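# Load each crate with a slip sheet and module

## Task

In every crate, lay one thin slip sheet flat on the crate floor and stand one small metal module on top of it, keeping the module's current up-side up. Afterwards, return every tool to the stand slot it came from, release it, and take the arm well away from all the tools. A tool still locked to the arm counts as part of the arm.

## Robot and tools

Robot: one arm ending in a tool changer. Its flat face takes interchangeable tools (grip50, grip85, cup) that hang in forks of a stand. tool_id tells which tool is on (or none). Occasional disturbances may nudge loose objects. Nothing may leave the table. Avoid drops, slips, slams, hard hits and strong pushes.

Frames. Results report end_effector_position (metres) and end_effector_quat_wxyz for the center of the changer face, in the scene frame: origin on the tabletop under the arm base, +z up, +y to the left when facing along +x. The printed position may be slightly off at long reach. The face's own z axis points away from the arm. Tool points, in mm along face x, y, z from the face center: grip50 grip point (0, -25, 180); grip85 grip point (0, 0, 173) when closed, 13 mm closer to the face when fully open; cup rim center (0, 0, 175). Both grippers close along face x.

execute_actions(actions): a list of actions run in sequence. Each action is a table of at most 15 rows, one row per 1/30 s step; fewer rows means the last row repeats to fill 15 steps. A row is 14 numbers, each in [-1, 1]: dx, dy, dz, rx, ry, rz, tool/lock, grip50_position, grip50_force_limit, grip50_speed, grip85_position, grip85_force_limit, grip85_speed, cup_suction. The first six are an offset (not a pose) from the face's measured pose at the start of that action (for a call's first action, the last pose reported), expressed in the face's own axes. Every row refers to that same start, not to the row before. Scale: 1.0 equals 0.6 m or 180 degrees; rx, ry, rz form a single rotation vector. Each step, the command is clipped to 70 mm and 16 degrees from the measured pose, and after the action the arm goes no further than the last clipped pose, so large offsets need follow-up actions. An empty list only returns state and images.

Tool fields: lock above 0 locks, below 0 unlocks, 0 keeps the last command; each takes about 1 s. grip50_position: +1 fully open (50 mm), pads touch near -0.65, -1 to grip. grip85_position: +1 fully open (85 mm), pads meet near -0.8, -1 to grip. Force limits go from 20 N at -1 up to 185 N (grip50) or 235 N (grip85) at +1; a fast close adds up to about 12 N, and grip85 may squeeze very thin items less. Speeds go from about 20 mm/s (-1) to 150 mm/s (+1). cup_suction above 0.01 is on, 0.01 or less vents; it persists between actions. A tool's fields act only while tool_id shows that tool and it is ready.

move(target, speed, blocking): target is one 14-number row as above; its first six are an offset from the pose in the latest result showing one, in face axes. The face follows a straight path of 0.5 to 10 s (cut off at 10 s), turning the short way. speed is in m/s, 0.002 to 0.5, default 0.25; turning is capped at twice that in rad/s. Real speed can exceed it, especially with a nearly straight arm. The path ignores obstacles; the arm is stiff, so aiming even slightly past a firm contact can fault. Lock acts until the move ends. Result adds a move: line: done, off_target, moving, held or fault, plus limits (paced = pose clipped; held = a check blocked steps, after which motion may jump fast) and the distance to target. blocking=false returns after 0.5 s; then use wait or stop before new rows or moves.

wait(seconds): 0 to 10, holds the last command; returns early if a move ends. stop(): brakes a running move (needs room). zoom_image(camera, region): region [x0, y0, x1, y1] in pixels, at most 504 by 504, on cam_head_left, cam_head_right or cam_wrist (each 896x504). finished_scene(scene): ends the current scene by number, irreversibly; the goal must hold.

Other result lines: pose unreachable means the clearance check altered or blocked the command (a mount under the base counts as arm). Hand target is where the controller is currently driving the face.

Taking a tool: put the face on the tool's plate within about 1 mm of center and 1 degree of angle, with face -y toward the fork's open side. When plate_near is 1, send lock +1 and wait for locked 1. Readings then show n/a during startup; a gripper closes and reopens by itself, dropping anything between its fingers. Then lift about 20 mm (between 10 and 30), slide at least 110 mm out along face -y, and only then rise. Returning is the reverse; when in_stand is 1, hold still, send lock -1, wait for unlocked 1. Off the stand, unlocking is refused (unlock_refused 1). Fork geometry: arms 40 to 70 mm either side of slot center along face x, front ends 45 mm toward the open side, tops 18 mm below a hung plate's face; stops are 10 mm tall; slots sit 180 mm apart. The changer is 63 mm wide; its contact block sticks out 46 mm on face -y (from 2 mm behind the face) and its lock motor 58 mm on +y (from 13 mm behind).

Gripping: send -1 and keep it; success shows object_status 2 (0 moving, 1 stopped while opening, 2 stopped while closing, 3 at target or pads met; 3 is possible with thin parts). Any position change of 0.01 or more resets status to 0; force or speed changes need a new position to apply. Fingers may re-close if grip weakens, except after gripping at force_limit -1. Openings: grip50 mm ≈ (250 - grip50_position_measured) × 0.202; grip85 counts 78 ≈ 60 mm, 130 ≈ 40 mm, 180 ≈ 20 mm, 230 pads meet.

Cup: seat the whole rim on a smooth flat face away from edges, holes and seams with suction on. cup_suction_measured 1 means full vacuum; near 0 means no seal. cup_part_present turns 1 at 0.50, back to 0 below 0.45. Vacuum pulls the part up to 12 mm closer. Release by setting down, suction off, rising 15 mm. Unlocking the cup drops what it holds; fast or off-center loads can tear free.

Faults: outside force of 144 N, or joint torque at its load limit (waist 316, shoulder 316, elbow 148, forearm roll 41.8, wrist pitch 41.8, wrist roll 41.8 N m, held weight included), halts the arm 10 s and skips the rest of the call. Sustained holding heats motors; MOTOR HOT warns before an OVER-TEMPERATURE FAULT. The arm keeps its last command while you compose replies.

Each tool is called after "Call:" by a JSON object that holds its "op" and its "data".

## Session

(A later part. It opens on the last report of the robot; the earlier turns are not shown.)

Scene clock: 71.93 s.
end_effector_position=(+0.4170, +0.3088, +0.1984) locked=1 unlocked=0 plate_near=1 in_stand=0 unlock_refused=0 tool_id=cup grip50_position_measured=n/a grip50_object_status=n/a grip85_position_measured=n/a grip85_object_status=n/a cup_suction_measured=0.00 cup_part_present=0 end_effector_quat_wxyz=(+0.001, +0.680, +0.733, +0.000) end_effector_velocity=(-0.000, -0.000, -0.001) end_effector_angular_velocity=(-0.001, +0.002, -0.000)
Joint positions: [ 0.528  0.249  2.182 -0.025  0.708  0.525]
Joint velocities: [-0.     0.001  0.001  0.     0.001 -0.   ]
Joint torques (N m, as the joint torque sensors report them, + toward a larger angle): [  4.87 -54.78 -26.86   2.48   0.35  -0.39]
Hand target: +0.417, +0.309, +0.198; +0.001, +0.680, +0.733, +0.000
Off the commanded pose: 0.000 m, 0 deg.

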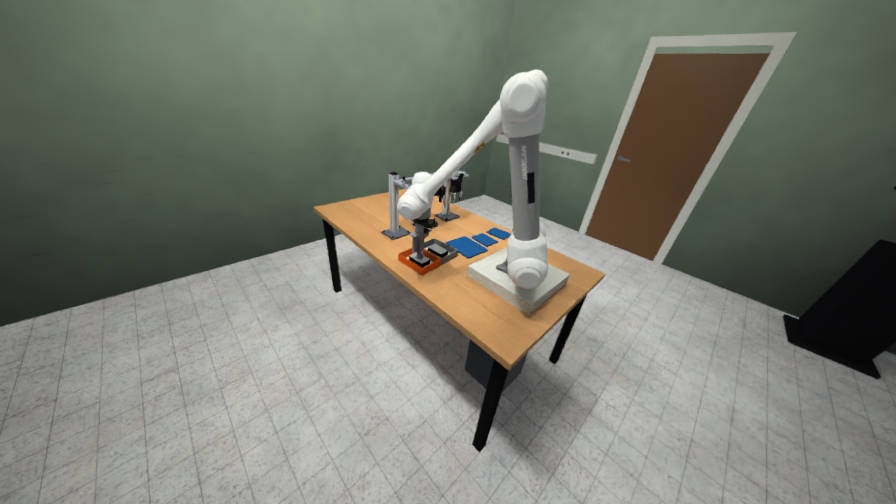

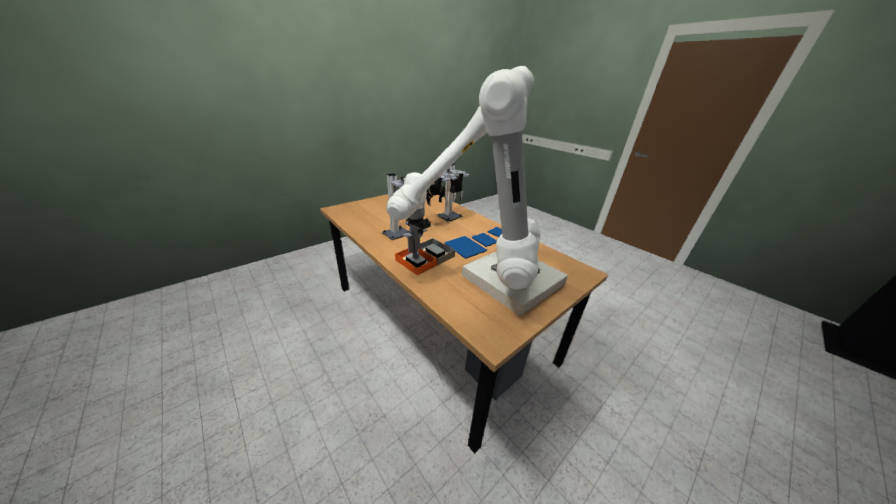

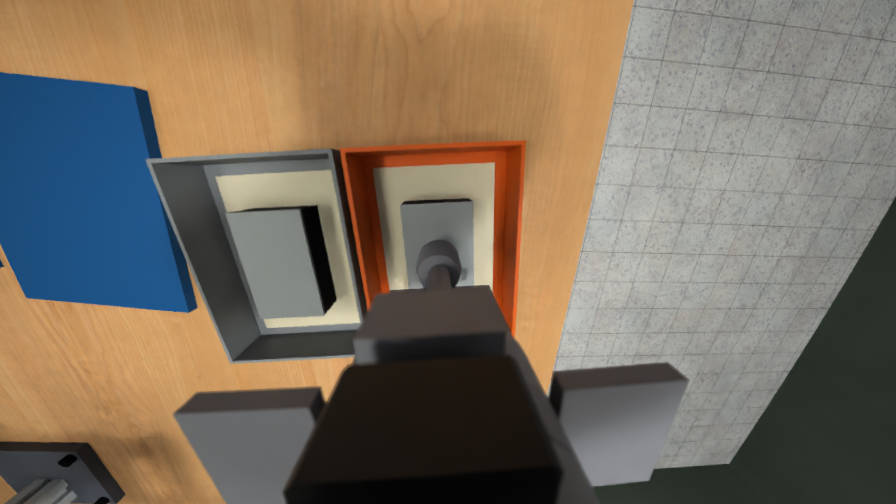

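Call:
{"op": "move", "data": {"target": [0,0,-0.04,0,0,0,0,1,0,0,1,0,0,-1], "speed": 0.15}}

Scene clock: 72.77 s.
end_effector_position=(+0.4170, +0.3088, +0.2224) locked=1 unlocked=0 plate_near=1 in_stand=0 unlock_refused=0 tool_id=cup grip50_position_measured=n/a grip50_object_status=n/a grip85_position_measured=n/a grip85_object_status=n/a cup_suction_measured=0.00 cup_part_present=0 end_effector_quat_wxyz=(+0.001, +0.680, +0.733, +0.000) end_effector_velocity=(-0.001, -0.000, -0.000) end_effector_angular_velocity=(+0.000, +0.002, -0.001)
Joint positions: [ 0.529  0.214  2.166 -0.023  0.759  0.523]
Joint velocities: [ 0.    -0.001  0.002  0.001  0.     0.   ]
Joint torques (N m, as the joint torque sensors report them, + toward a larger angle): [  3.18 -61.32 -35.07   2.55   0.44  -0.35]
Hand target: +0.417, +0.309, +0.222; +0.001, +0.680, +0.733, +0.000
Off the commanded pose: 0.000 m, 0 deg.
move: done

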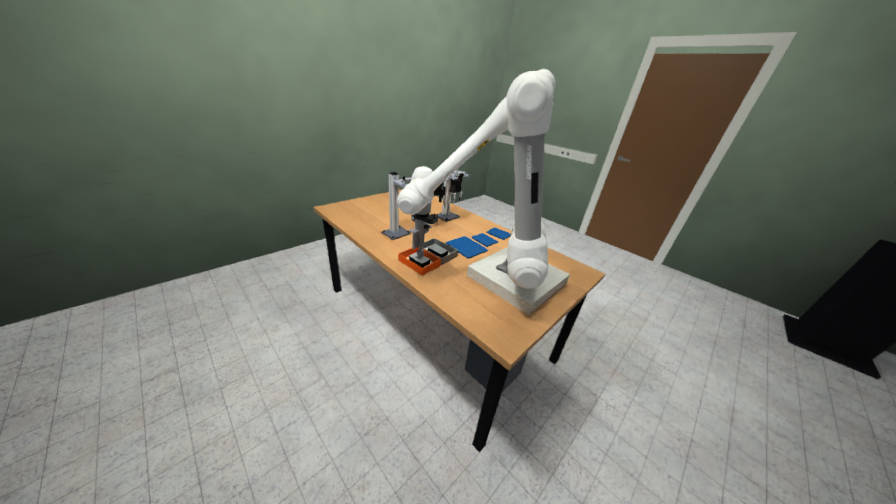

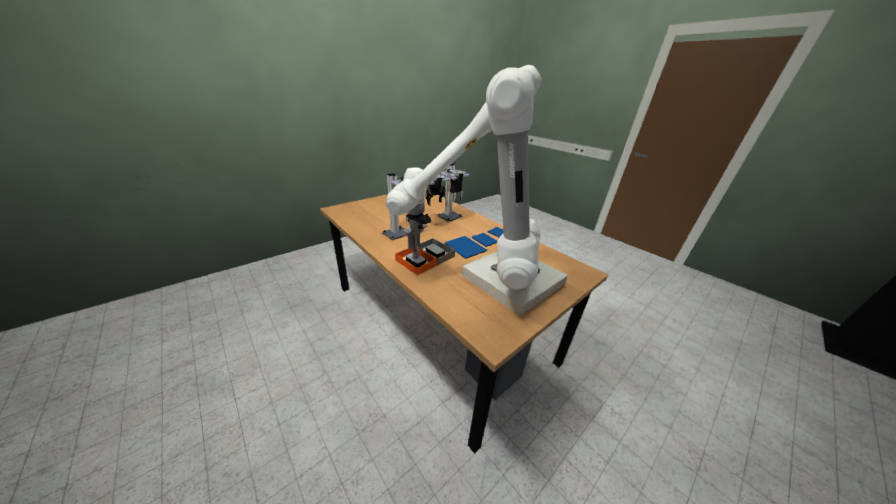

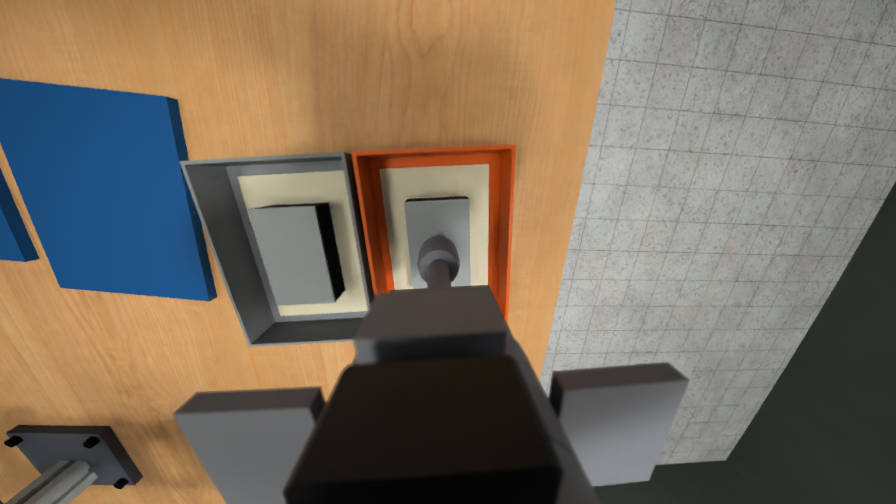

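Call:
{"op": "move", "data": {"target": [-0.262,0.2049,-0.2627,0,0,0.0185,0,1,0,0,1,0,0,-1], "speed": 0.4}}

Scene clock: 73.97 s.
end_effector_position=(+0.5511, +0.1617, +0.3803) locked=1 unlocked=0 plate_near=1 in_stand=0 unlock_refused=0 tool_id=cup grip50_position_measured=n/a grip50_object_status=n/a grip85_position_measured=n/a grip85_object_status=n/a cup_suction_measured=0.00 cup_part_present=0 end_effector_quat_wxyz=(+0.000, +0.701, +0.713, +0.000) end_effector_velocity=(+0.001, -0.000, +0.001) end_effector_angular_velocity=(+0.000, -0.000, -0.000)
Joint positions: [ 0.185  0.116  1.926 -0.015  1.092  0.227]
Joint velocities: [-0.001  0.001 -0.002  0.     0.001 -0.   ]
Joint torques (N m, as the joint torque sensors report them, + toward a larger angle): [  2.55 -61.76 -45.07   3.33   0.33  -0.42]
Hand target: +0.551, +0.162, +0.380; +0.000, +0.701, +0.713, +0.000
Off the commanded pose: 0.000 m, 0 deg.
move: done

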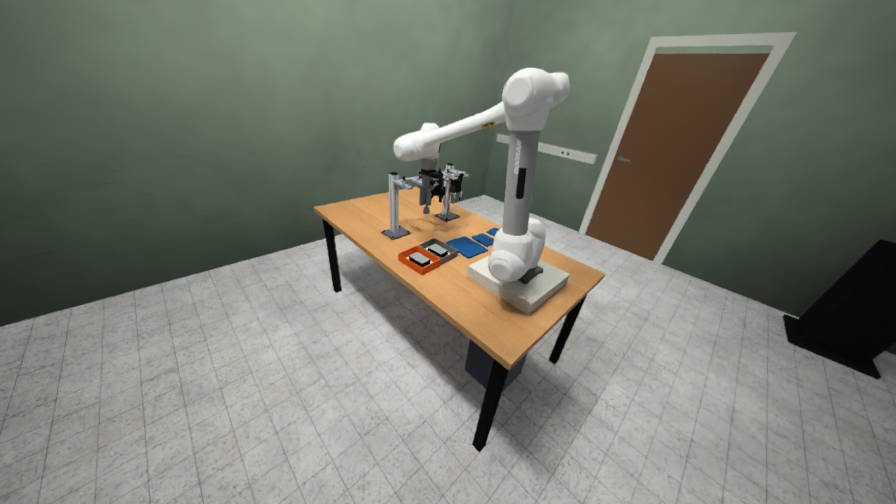

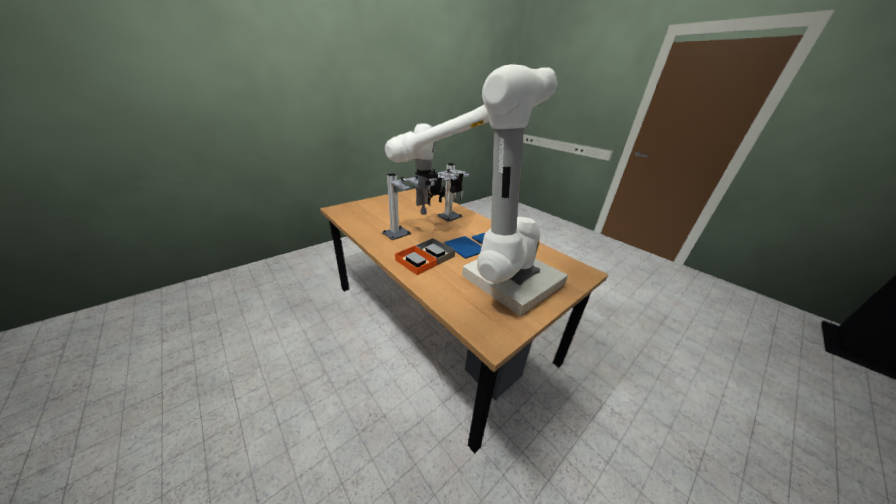

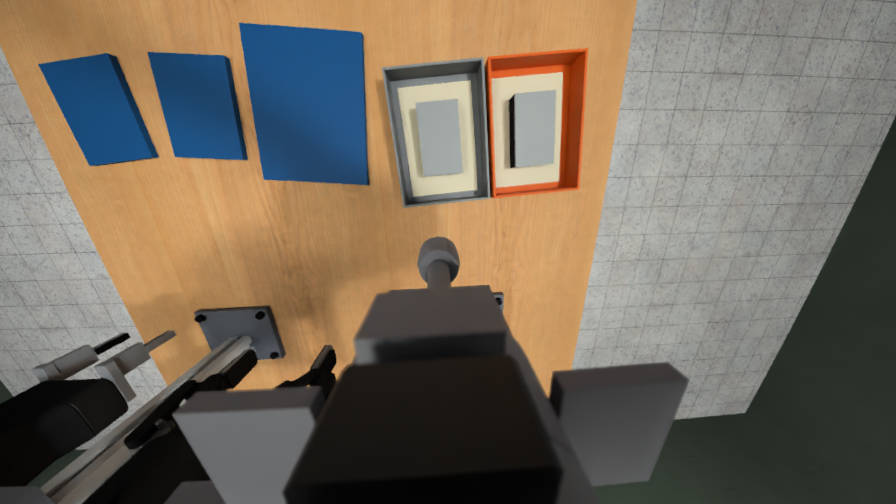

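Call:
{"op": "move", "data": {"target": [-0.0007,0.2005,0.0005,0,0,0,0,1,0,0,1,0,0,-1], "speed": 0.15}}

Scene clock: 75.17 s.
end_effector_position=(+0.6714, +0.1634, +0.3802) locked=1 unlocked=0 plate_near=1 in_stand=0 unlock_refused=0 tool_id=cup grip50_position_measured=n/a grip50_object_status=n/a grip85_position_measured=n/a grip85_object_status=n/a cup_suction_measured=0.00 cup_part_present=0 end_effector_quat_wxyz=(+0.000, +0.701, +0.713, +0.000) end_effector_velocity=(+0.000, +0.000, -0.001) end_effector_angular_velocity=(+0.001, +0.001, -0.000)
Joint positions: [ 0.146  0.29   1.707 -0.014  1.137  0.187]
Joint velocities: [-0.     0.001  0.     0.001 -0.001 -0.   ]
Joint torques (N m, as the joint torque sensors report them, + toward a larger angle): [  4.98 -82.7  -46.29   3.6    0.33  -0.27]
Hand target: +0.671, +0.163, +0.380; +0.000, +0.701, +0.713, +0.000
Off the commanded pose: 0.000 m, 0 deg.
move: done

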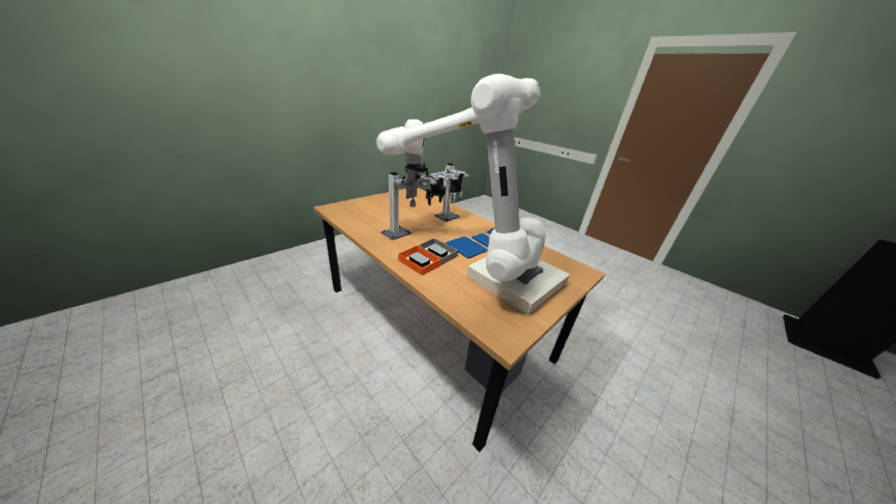

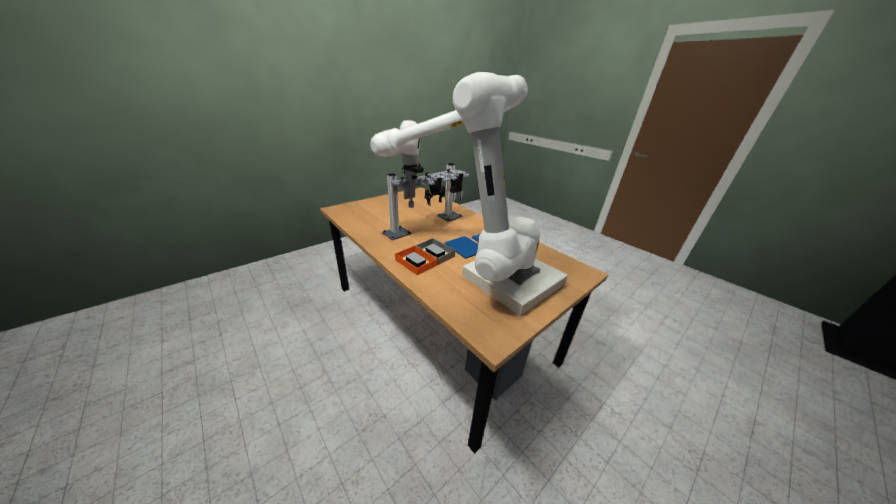

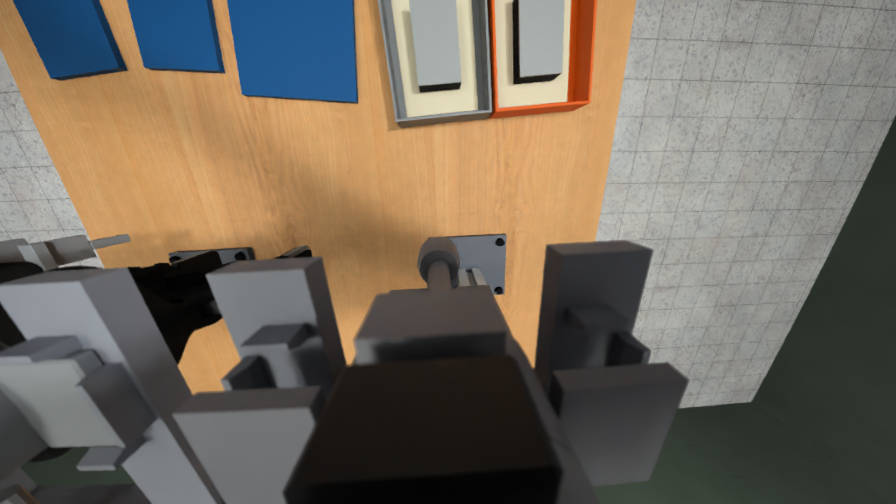

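Call:
{"op": "move", "data": {"target": [0,0,0.0333,0,0,0,0,1,0,0,1,0,0,-1], "speed": 0.04}}

Scene clock: 76.03 s.
end_effector_position=(+0.6714, +0.1634, +0.3602) locked=1 unlocked=0 plate_near=1 in_stand=1 unlock_refused=0 tool_id=cup grip50_position_measured=n/a grip50_object_status=n/a grip85_position_measured=n/a grip85_object_status=n/a cup_suction_measured=0.00 cup_part_present=0 end_effector_quat_wxyz=(+0.000, +0.701, +0.713, +0.000) end_effector_velocity=(+0.000, +0.000, +0.001) end_effector_angular_velocity=(+0.001, -0.003, +0.000)
Joint positions: [ 0.146  0.304  1.727 -0.015  1.102  0.187]
Joint velocities: [-0.    -0.001 -0.001  0.    -0.    -0.   ]
Joint torques (N m, as the joint torque sensors report them, + toward a larger angle): [  3.76 -82.83 -46.1    3.59   0.51  -0.38]
Hand target: +0.671, +0.163, +0.360; +0.000, +0.701, +0.713, +0.000
Off the commanded pose: 0.000 m, 0 deg.
move: done

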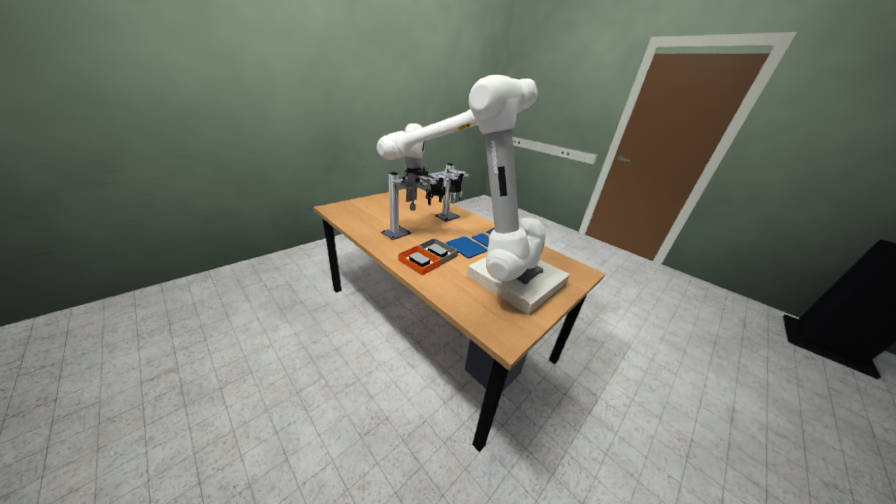

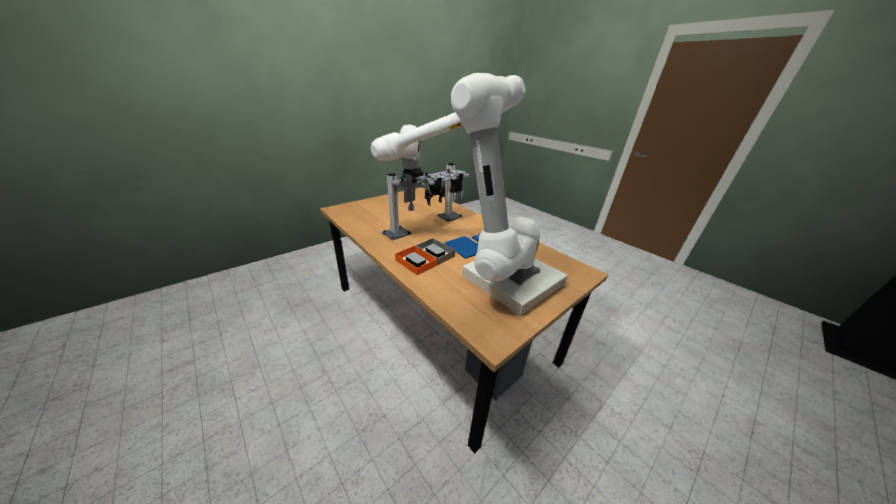

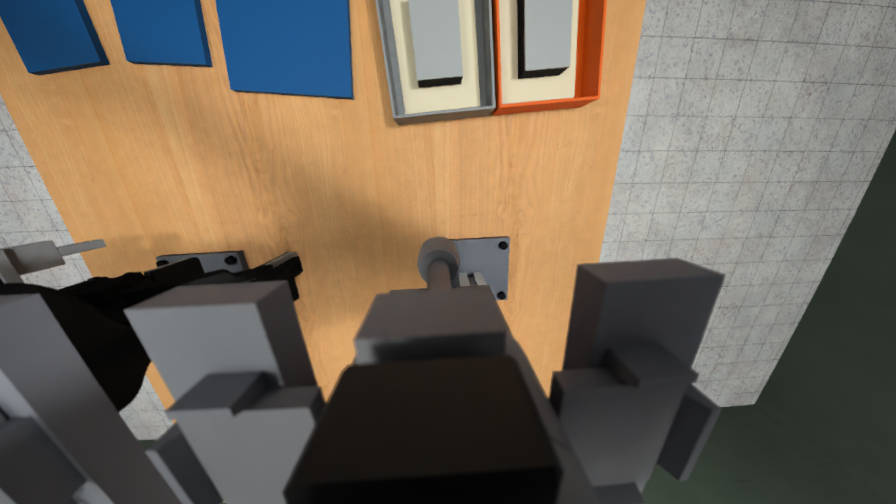

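Call:
{"op": "execute_actions", "data": {"actions": [[[0,0,0,0,0,0,-1,1,0,0,1,0,0,-1]]]}}

Call:
{"op": "wait", "data": {"seconds": 0.8}}

Scene clock: 76.57 s.
end_effector_position=(+0.6714, +0.1633, +0.3601) locked=0 unlocked=0 plate_near=1 in_stand=1 unlock_refused=0 tool_id=none grip50_position_measured=n/a grip50_object_status=n/a grip85_position_measured=n/a grip85_object_status=n/a cup_suction_measured=n/a cup_part_present=n/a end_effector_quat_wxyz=(+0.000, +0.701, +0.713, +0.000) end_effector_velocity=(-0.001, -0.000, +0.001) end_effector_angular_velocity=(-0.001, -0.001, +0.000)
Joint positions: [ 0.146  0.305  1.727 -0.015  1.102  0.187]
Joint velocities: [-0.    -0.002  0.001 -0.001 -0.     0.   ]
Joint torques (N m, as the joint torque sensors report them, + toward a larger angle): [  4.78 -77.08 -41.13   3.57   0.37  -0.18]
Hand target: +0.671, +0.163, +0.360; +0.000, +0.701, +0.713, +0.000
Off the commanded pose: 0.000 m, 0 deg.

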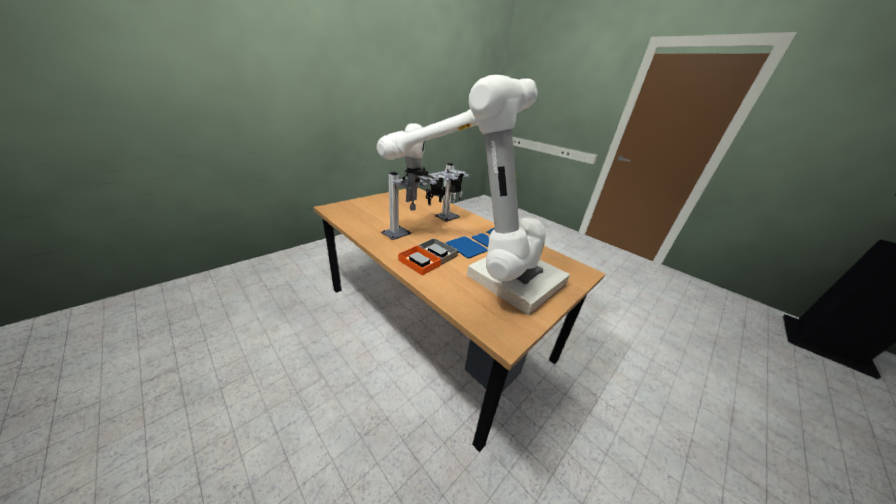

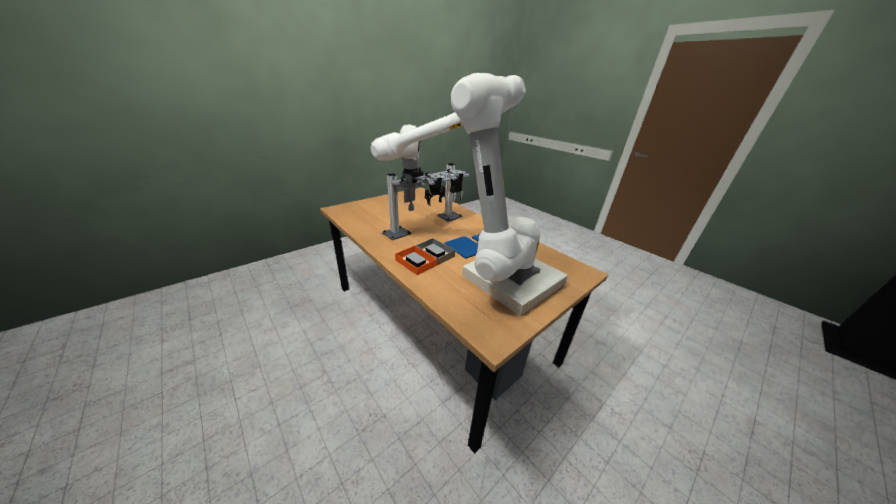

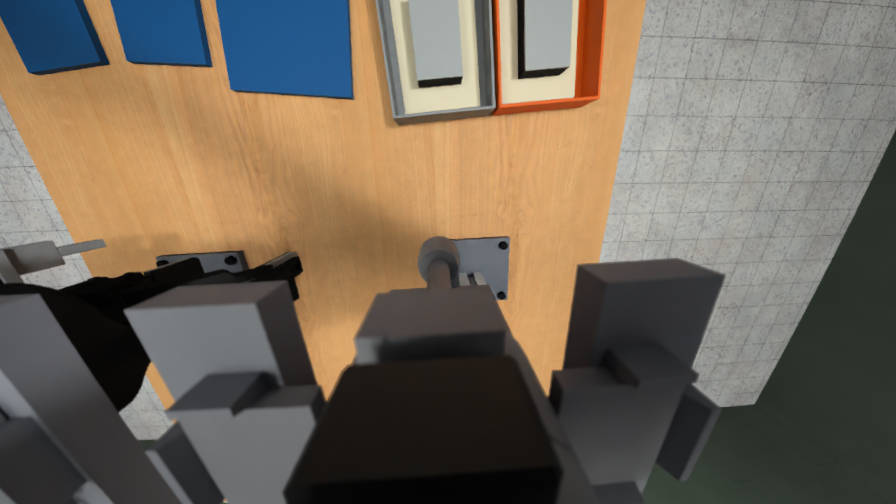

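Scene clock: 77.37 s.
end_effector_position=(+0.6714, +0.1634, +0.3602) locked=0 unlocked=1 plate_near=1 in_stand=1 unlock_refused=0 tool_id=none grip50_position_measured=n/a grip50_object_status=n/a grip85_position_measured=n/a grip85_object_status=n/a cup_suction_measured=n/a cup_part_present=n/a end_effector_quat_wxyz=(+0.000, +0.701, +0.713, +0.000) end_effector_velocity=(+0.001, +0.000, +0.001) end_effector_angular_velocity=(+0.002, -0.003, -0.001)
Joint positions: [ 0.146  0.305  1.727 -0.015  1.102  0.187]
Joint velocities: [-0.    -0.001 -0.002  0.001 -0.001  0.   ]
Joint torques (N m, as the joint torque sensors report them, + toward a larger angle): [  4.99 -76.71 -40.87   3.59   0.36  -0.46]
Hand target: +0.671, +0.163, +0.360; +0.000, +0.701, +0.713, +0.000
Off the commanded pose: 0.000 m, 0 deg.
wait: 0.80 s; at rest by 0.20 s

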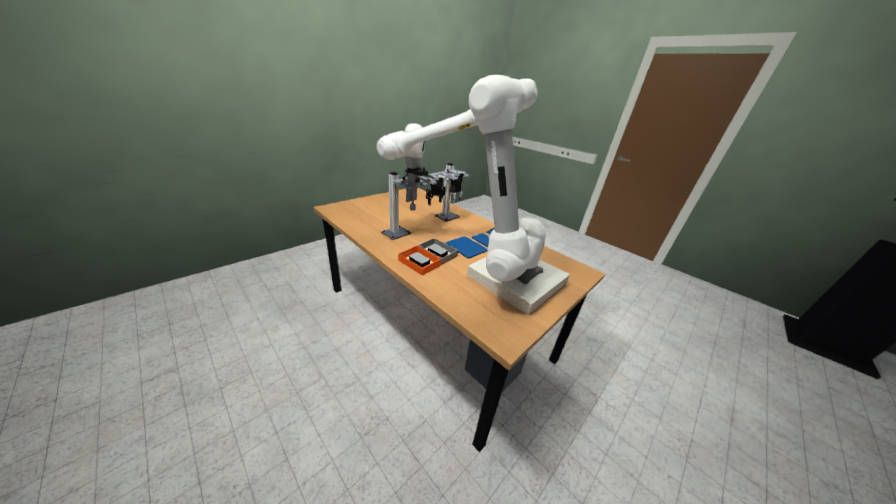

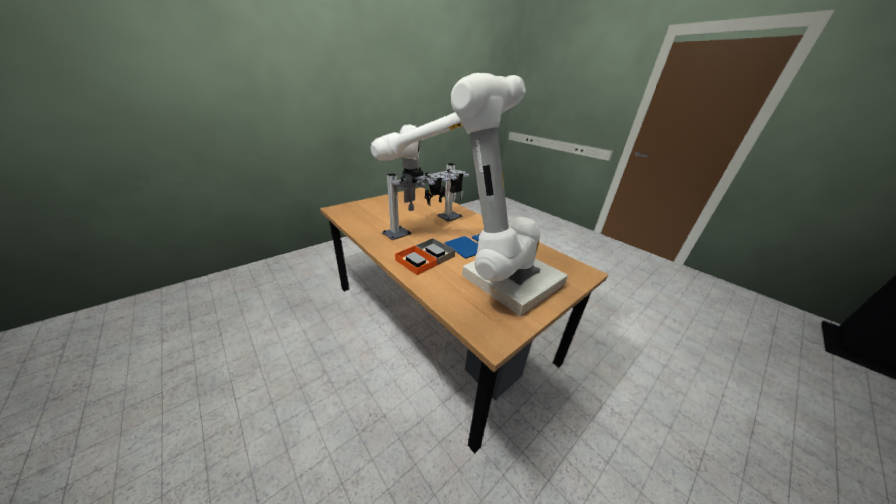

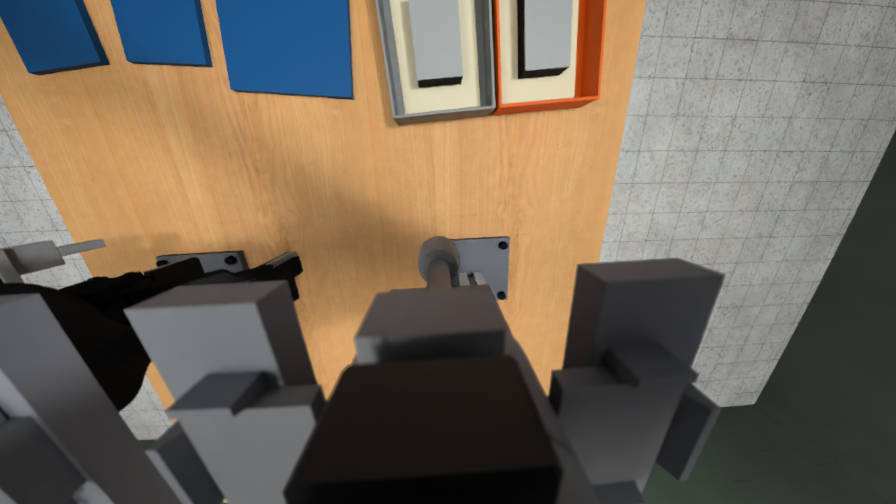

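Call:
{"op": "move", "data": {"target": [0,0,-0.06,0,0,0,0,1,0,0,1,0,0,-1], "speed": 0.1}}

Call:
{"op": "move", "data": {"target": [0,-0.35,-0.3,0,0,0,0,1,0,0,1,0,0,-1], "speed": 0.45}}

Scene clock: 78.17 s.
end_effector_position=(+0.6714, +0.1634, +0.3961) locked=0 unlocked=1 plate_near=0 in_stand=0 unlock_refused=0 tool_id=none grip50_position_measured=n/a grip50_object_status=n/a grip85_position_measured=n/a grip85_object_status=n/a cup_suction_measured=n/a cup_part_present=n/a end_effector_quat_wxyz=(+0.000, +0.701, +0.713, +0.000) end_effector_velocity=(-0.001, -0.000, -0.001) end_effector_angular_velocity=(-0.001, +0.002, +0.001)
Joint positions: [ 0.146  0.28   1.69  -0.014  1.164  0.187]
Joint velocities: [-0.    -0.     0.002 -0.001  0.001 -0.001]
Joint torques (N m, as the joint torque sensors report them, + toward a larger angle): [  4.1  -75.13 -42.38   3.77   0.25  -0.25]
Hand target: +0.671, +0.163, +0.396; +0.000, +0.701, +0.713, +0.000
Off the commanded pose: 0.000 m, 0 deg.
move: done

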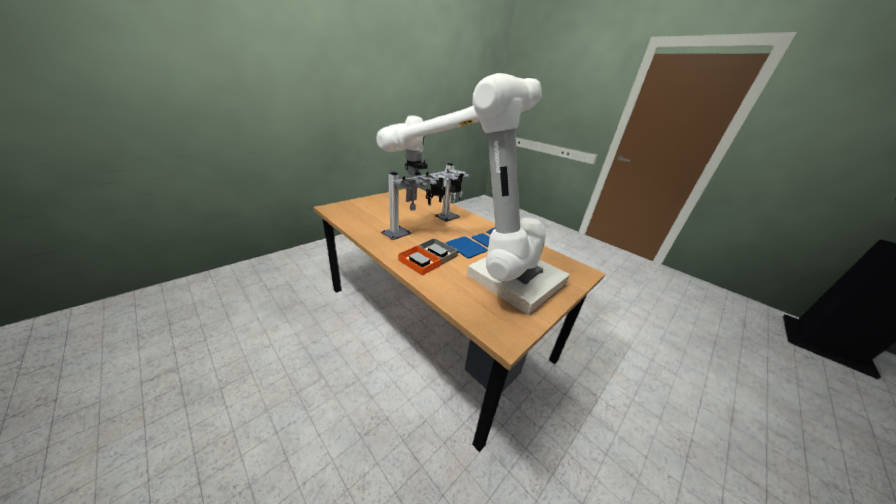

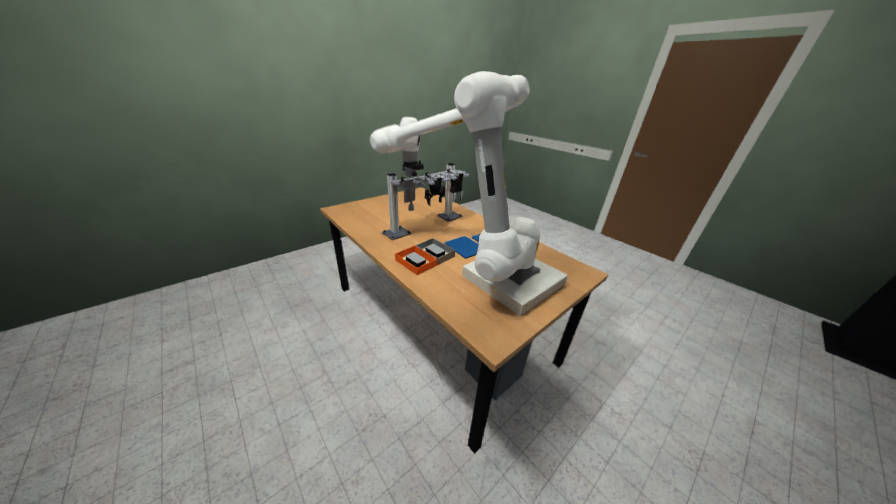

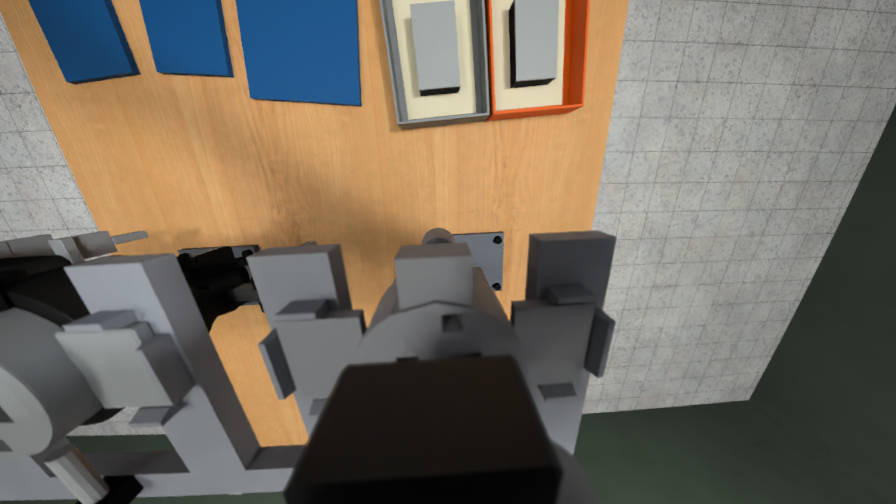

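Scene clock: 79.27 s.
end_effector_position=(+0.4612, +0.1598, +0.5756) locked=0 unlocked=1 plate_near=0 in_stand=0 unlock_refused=0 tool_id=none grip50_position_measured=n/a grip50_object_status=n/a grip85_position_measured=n/a grip85_object_status=n/a cup_suction_measured=n/a cup_part_present=n/a end_effector_quat_wxyz=(+0.000, +0.701, +0.713, +0.000) end_effector_velocity=(-0.001, -0.001, +0.002) end_effector_angular_velocity=(-0.002, -0.002, +0.000)
Joint positions: [ 0.23  -0.118  1.795 -0.014  1.458  0.267]
Joint velocities: [ 0.    -0.002 -0.002 -0.003  0.002  0.001]
Joint torques (N m, as the joint torque sensors report them, + toward a larger angle): [  3.82 -35.3  -45.98   4.07   0.3   -0.45]
Hand target: +0.461, +0.160, +0.576; +0.000, +0.701, +0.713, +0.000
Off the commanded pose: 0.000 m, 0 deg.
move: done

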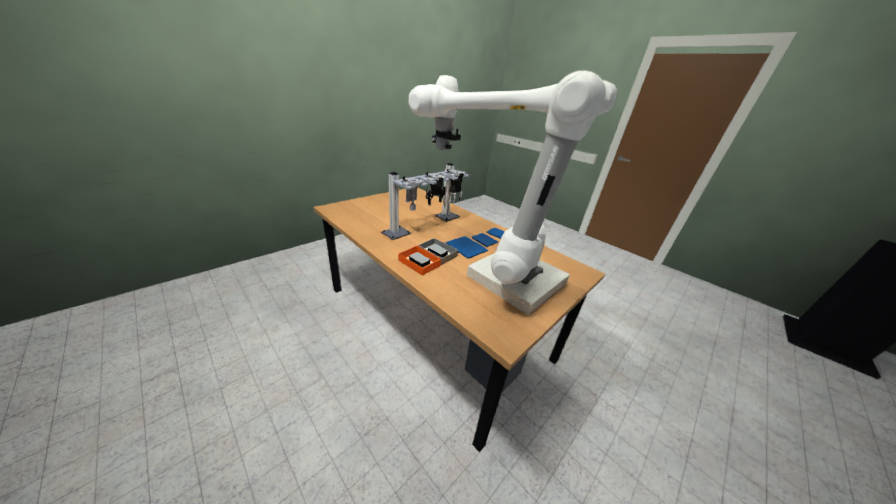

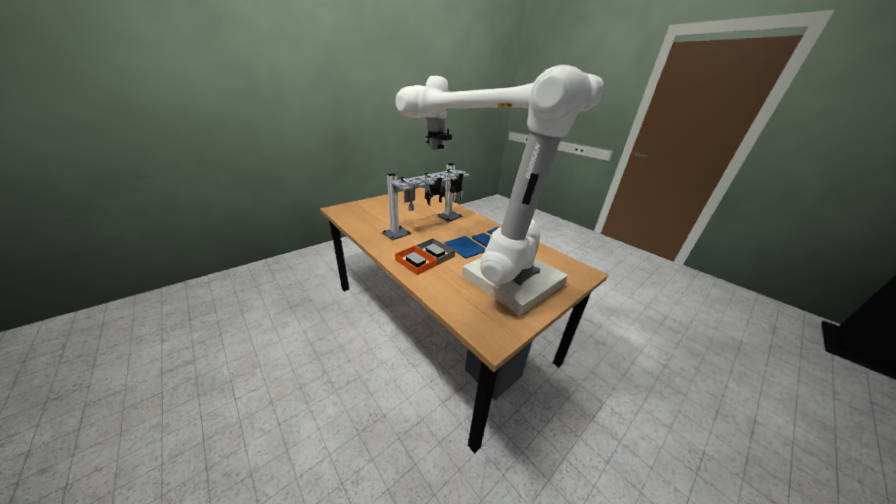

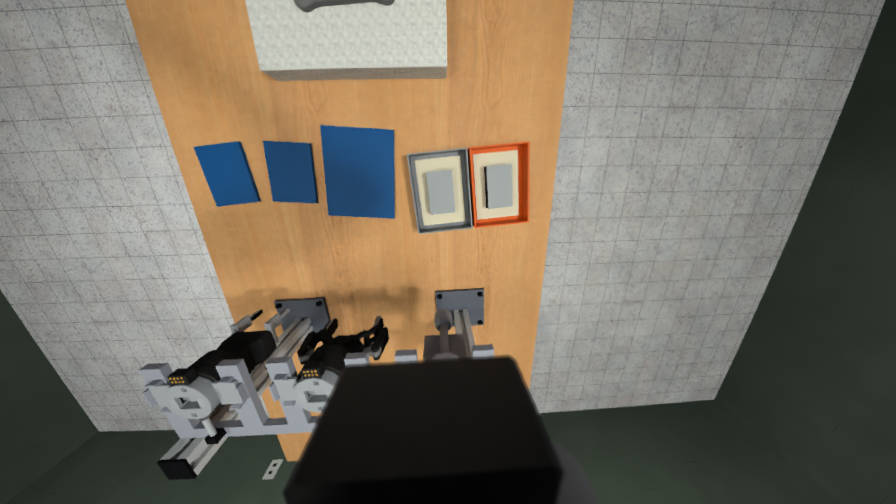

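Call:
{"op": "zoom_image", "data": {"camera": "cam_wrist", "region": [390, 130, 550, 245]}}

Region (390, 130, 550, 245) of cam_wrist's 896x504 image, scaled by 3.150, with more detail than that image has; it fills the top 362 rows of this view, and the rest is white.

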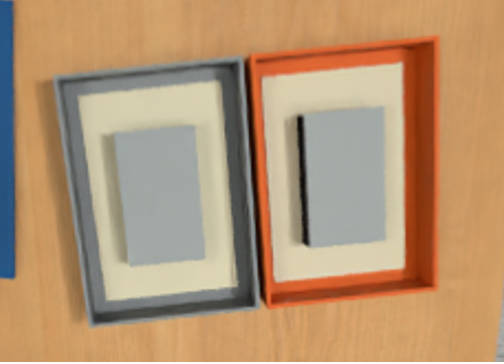

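Call:
{"op": "finished_scene", "data": {"scene": 1}}

The scene is finished: the task was done.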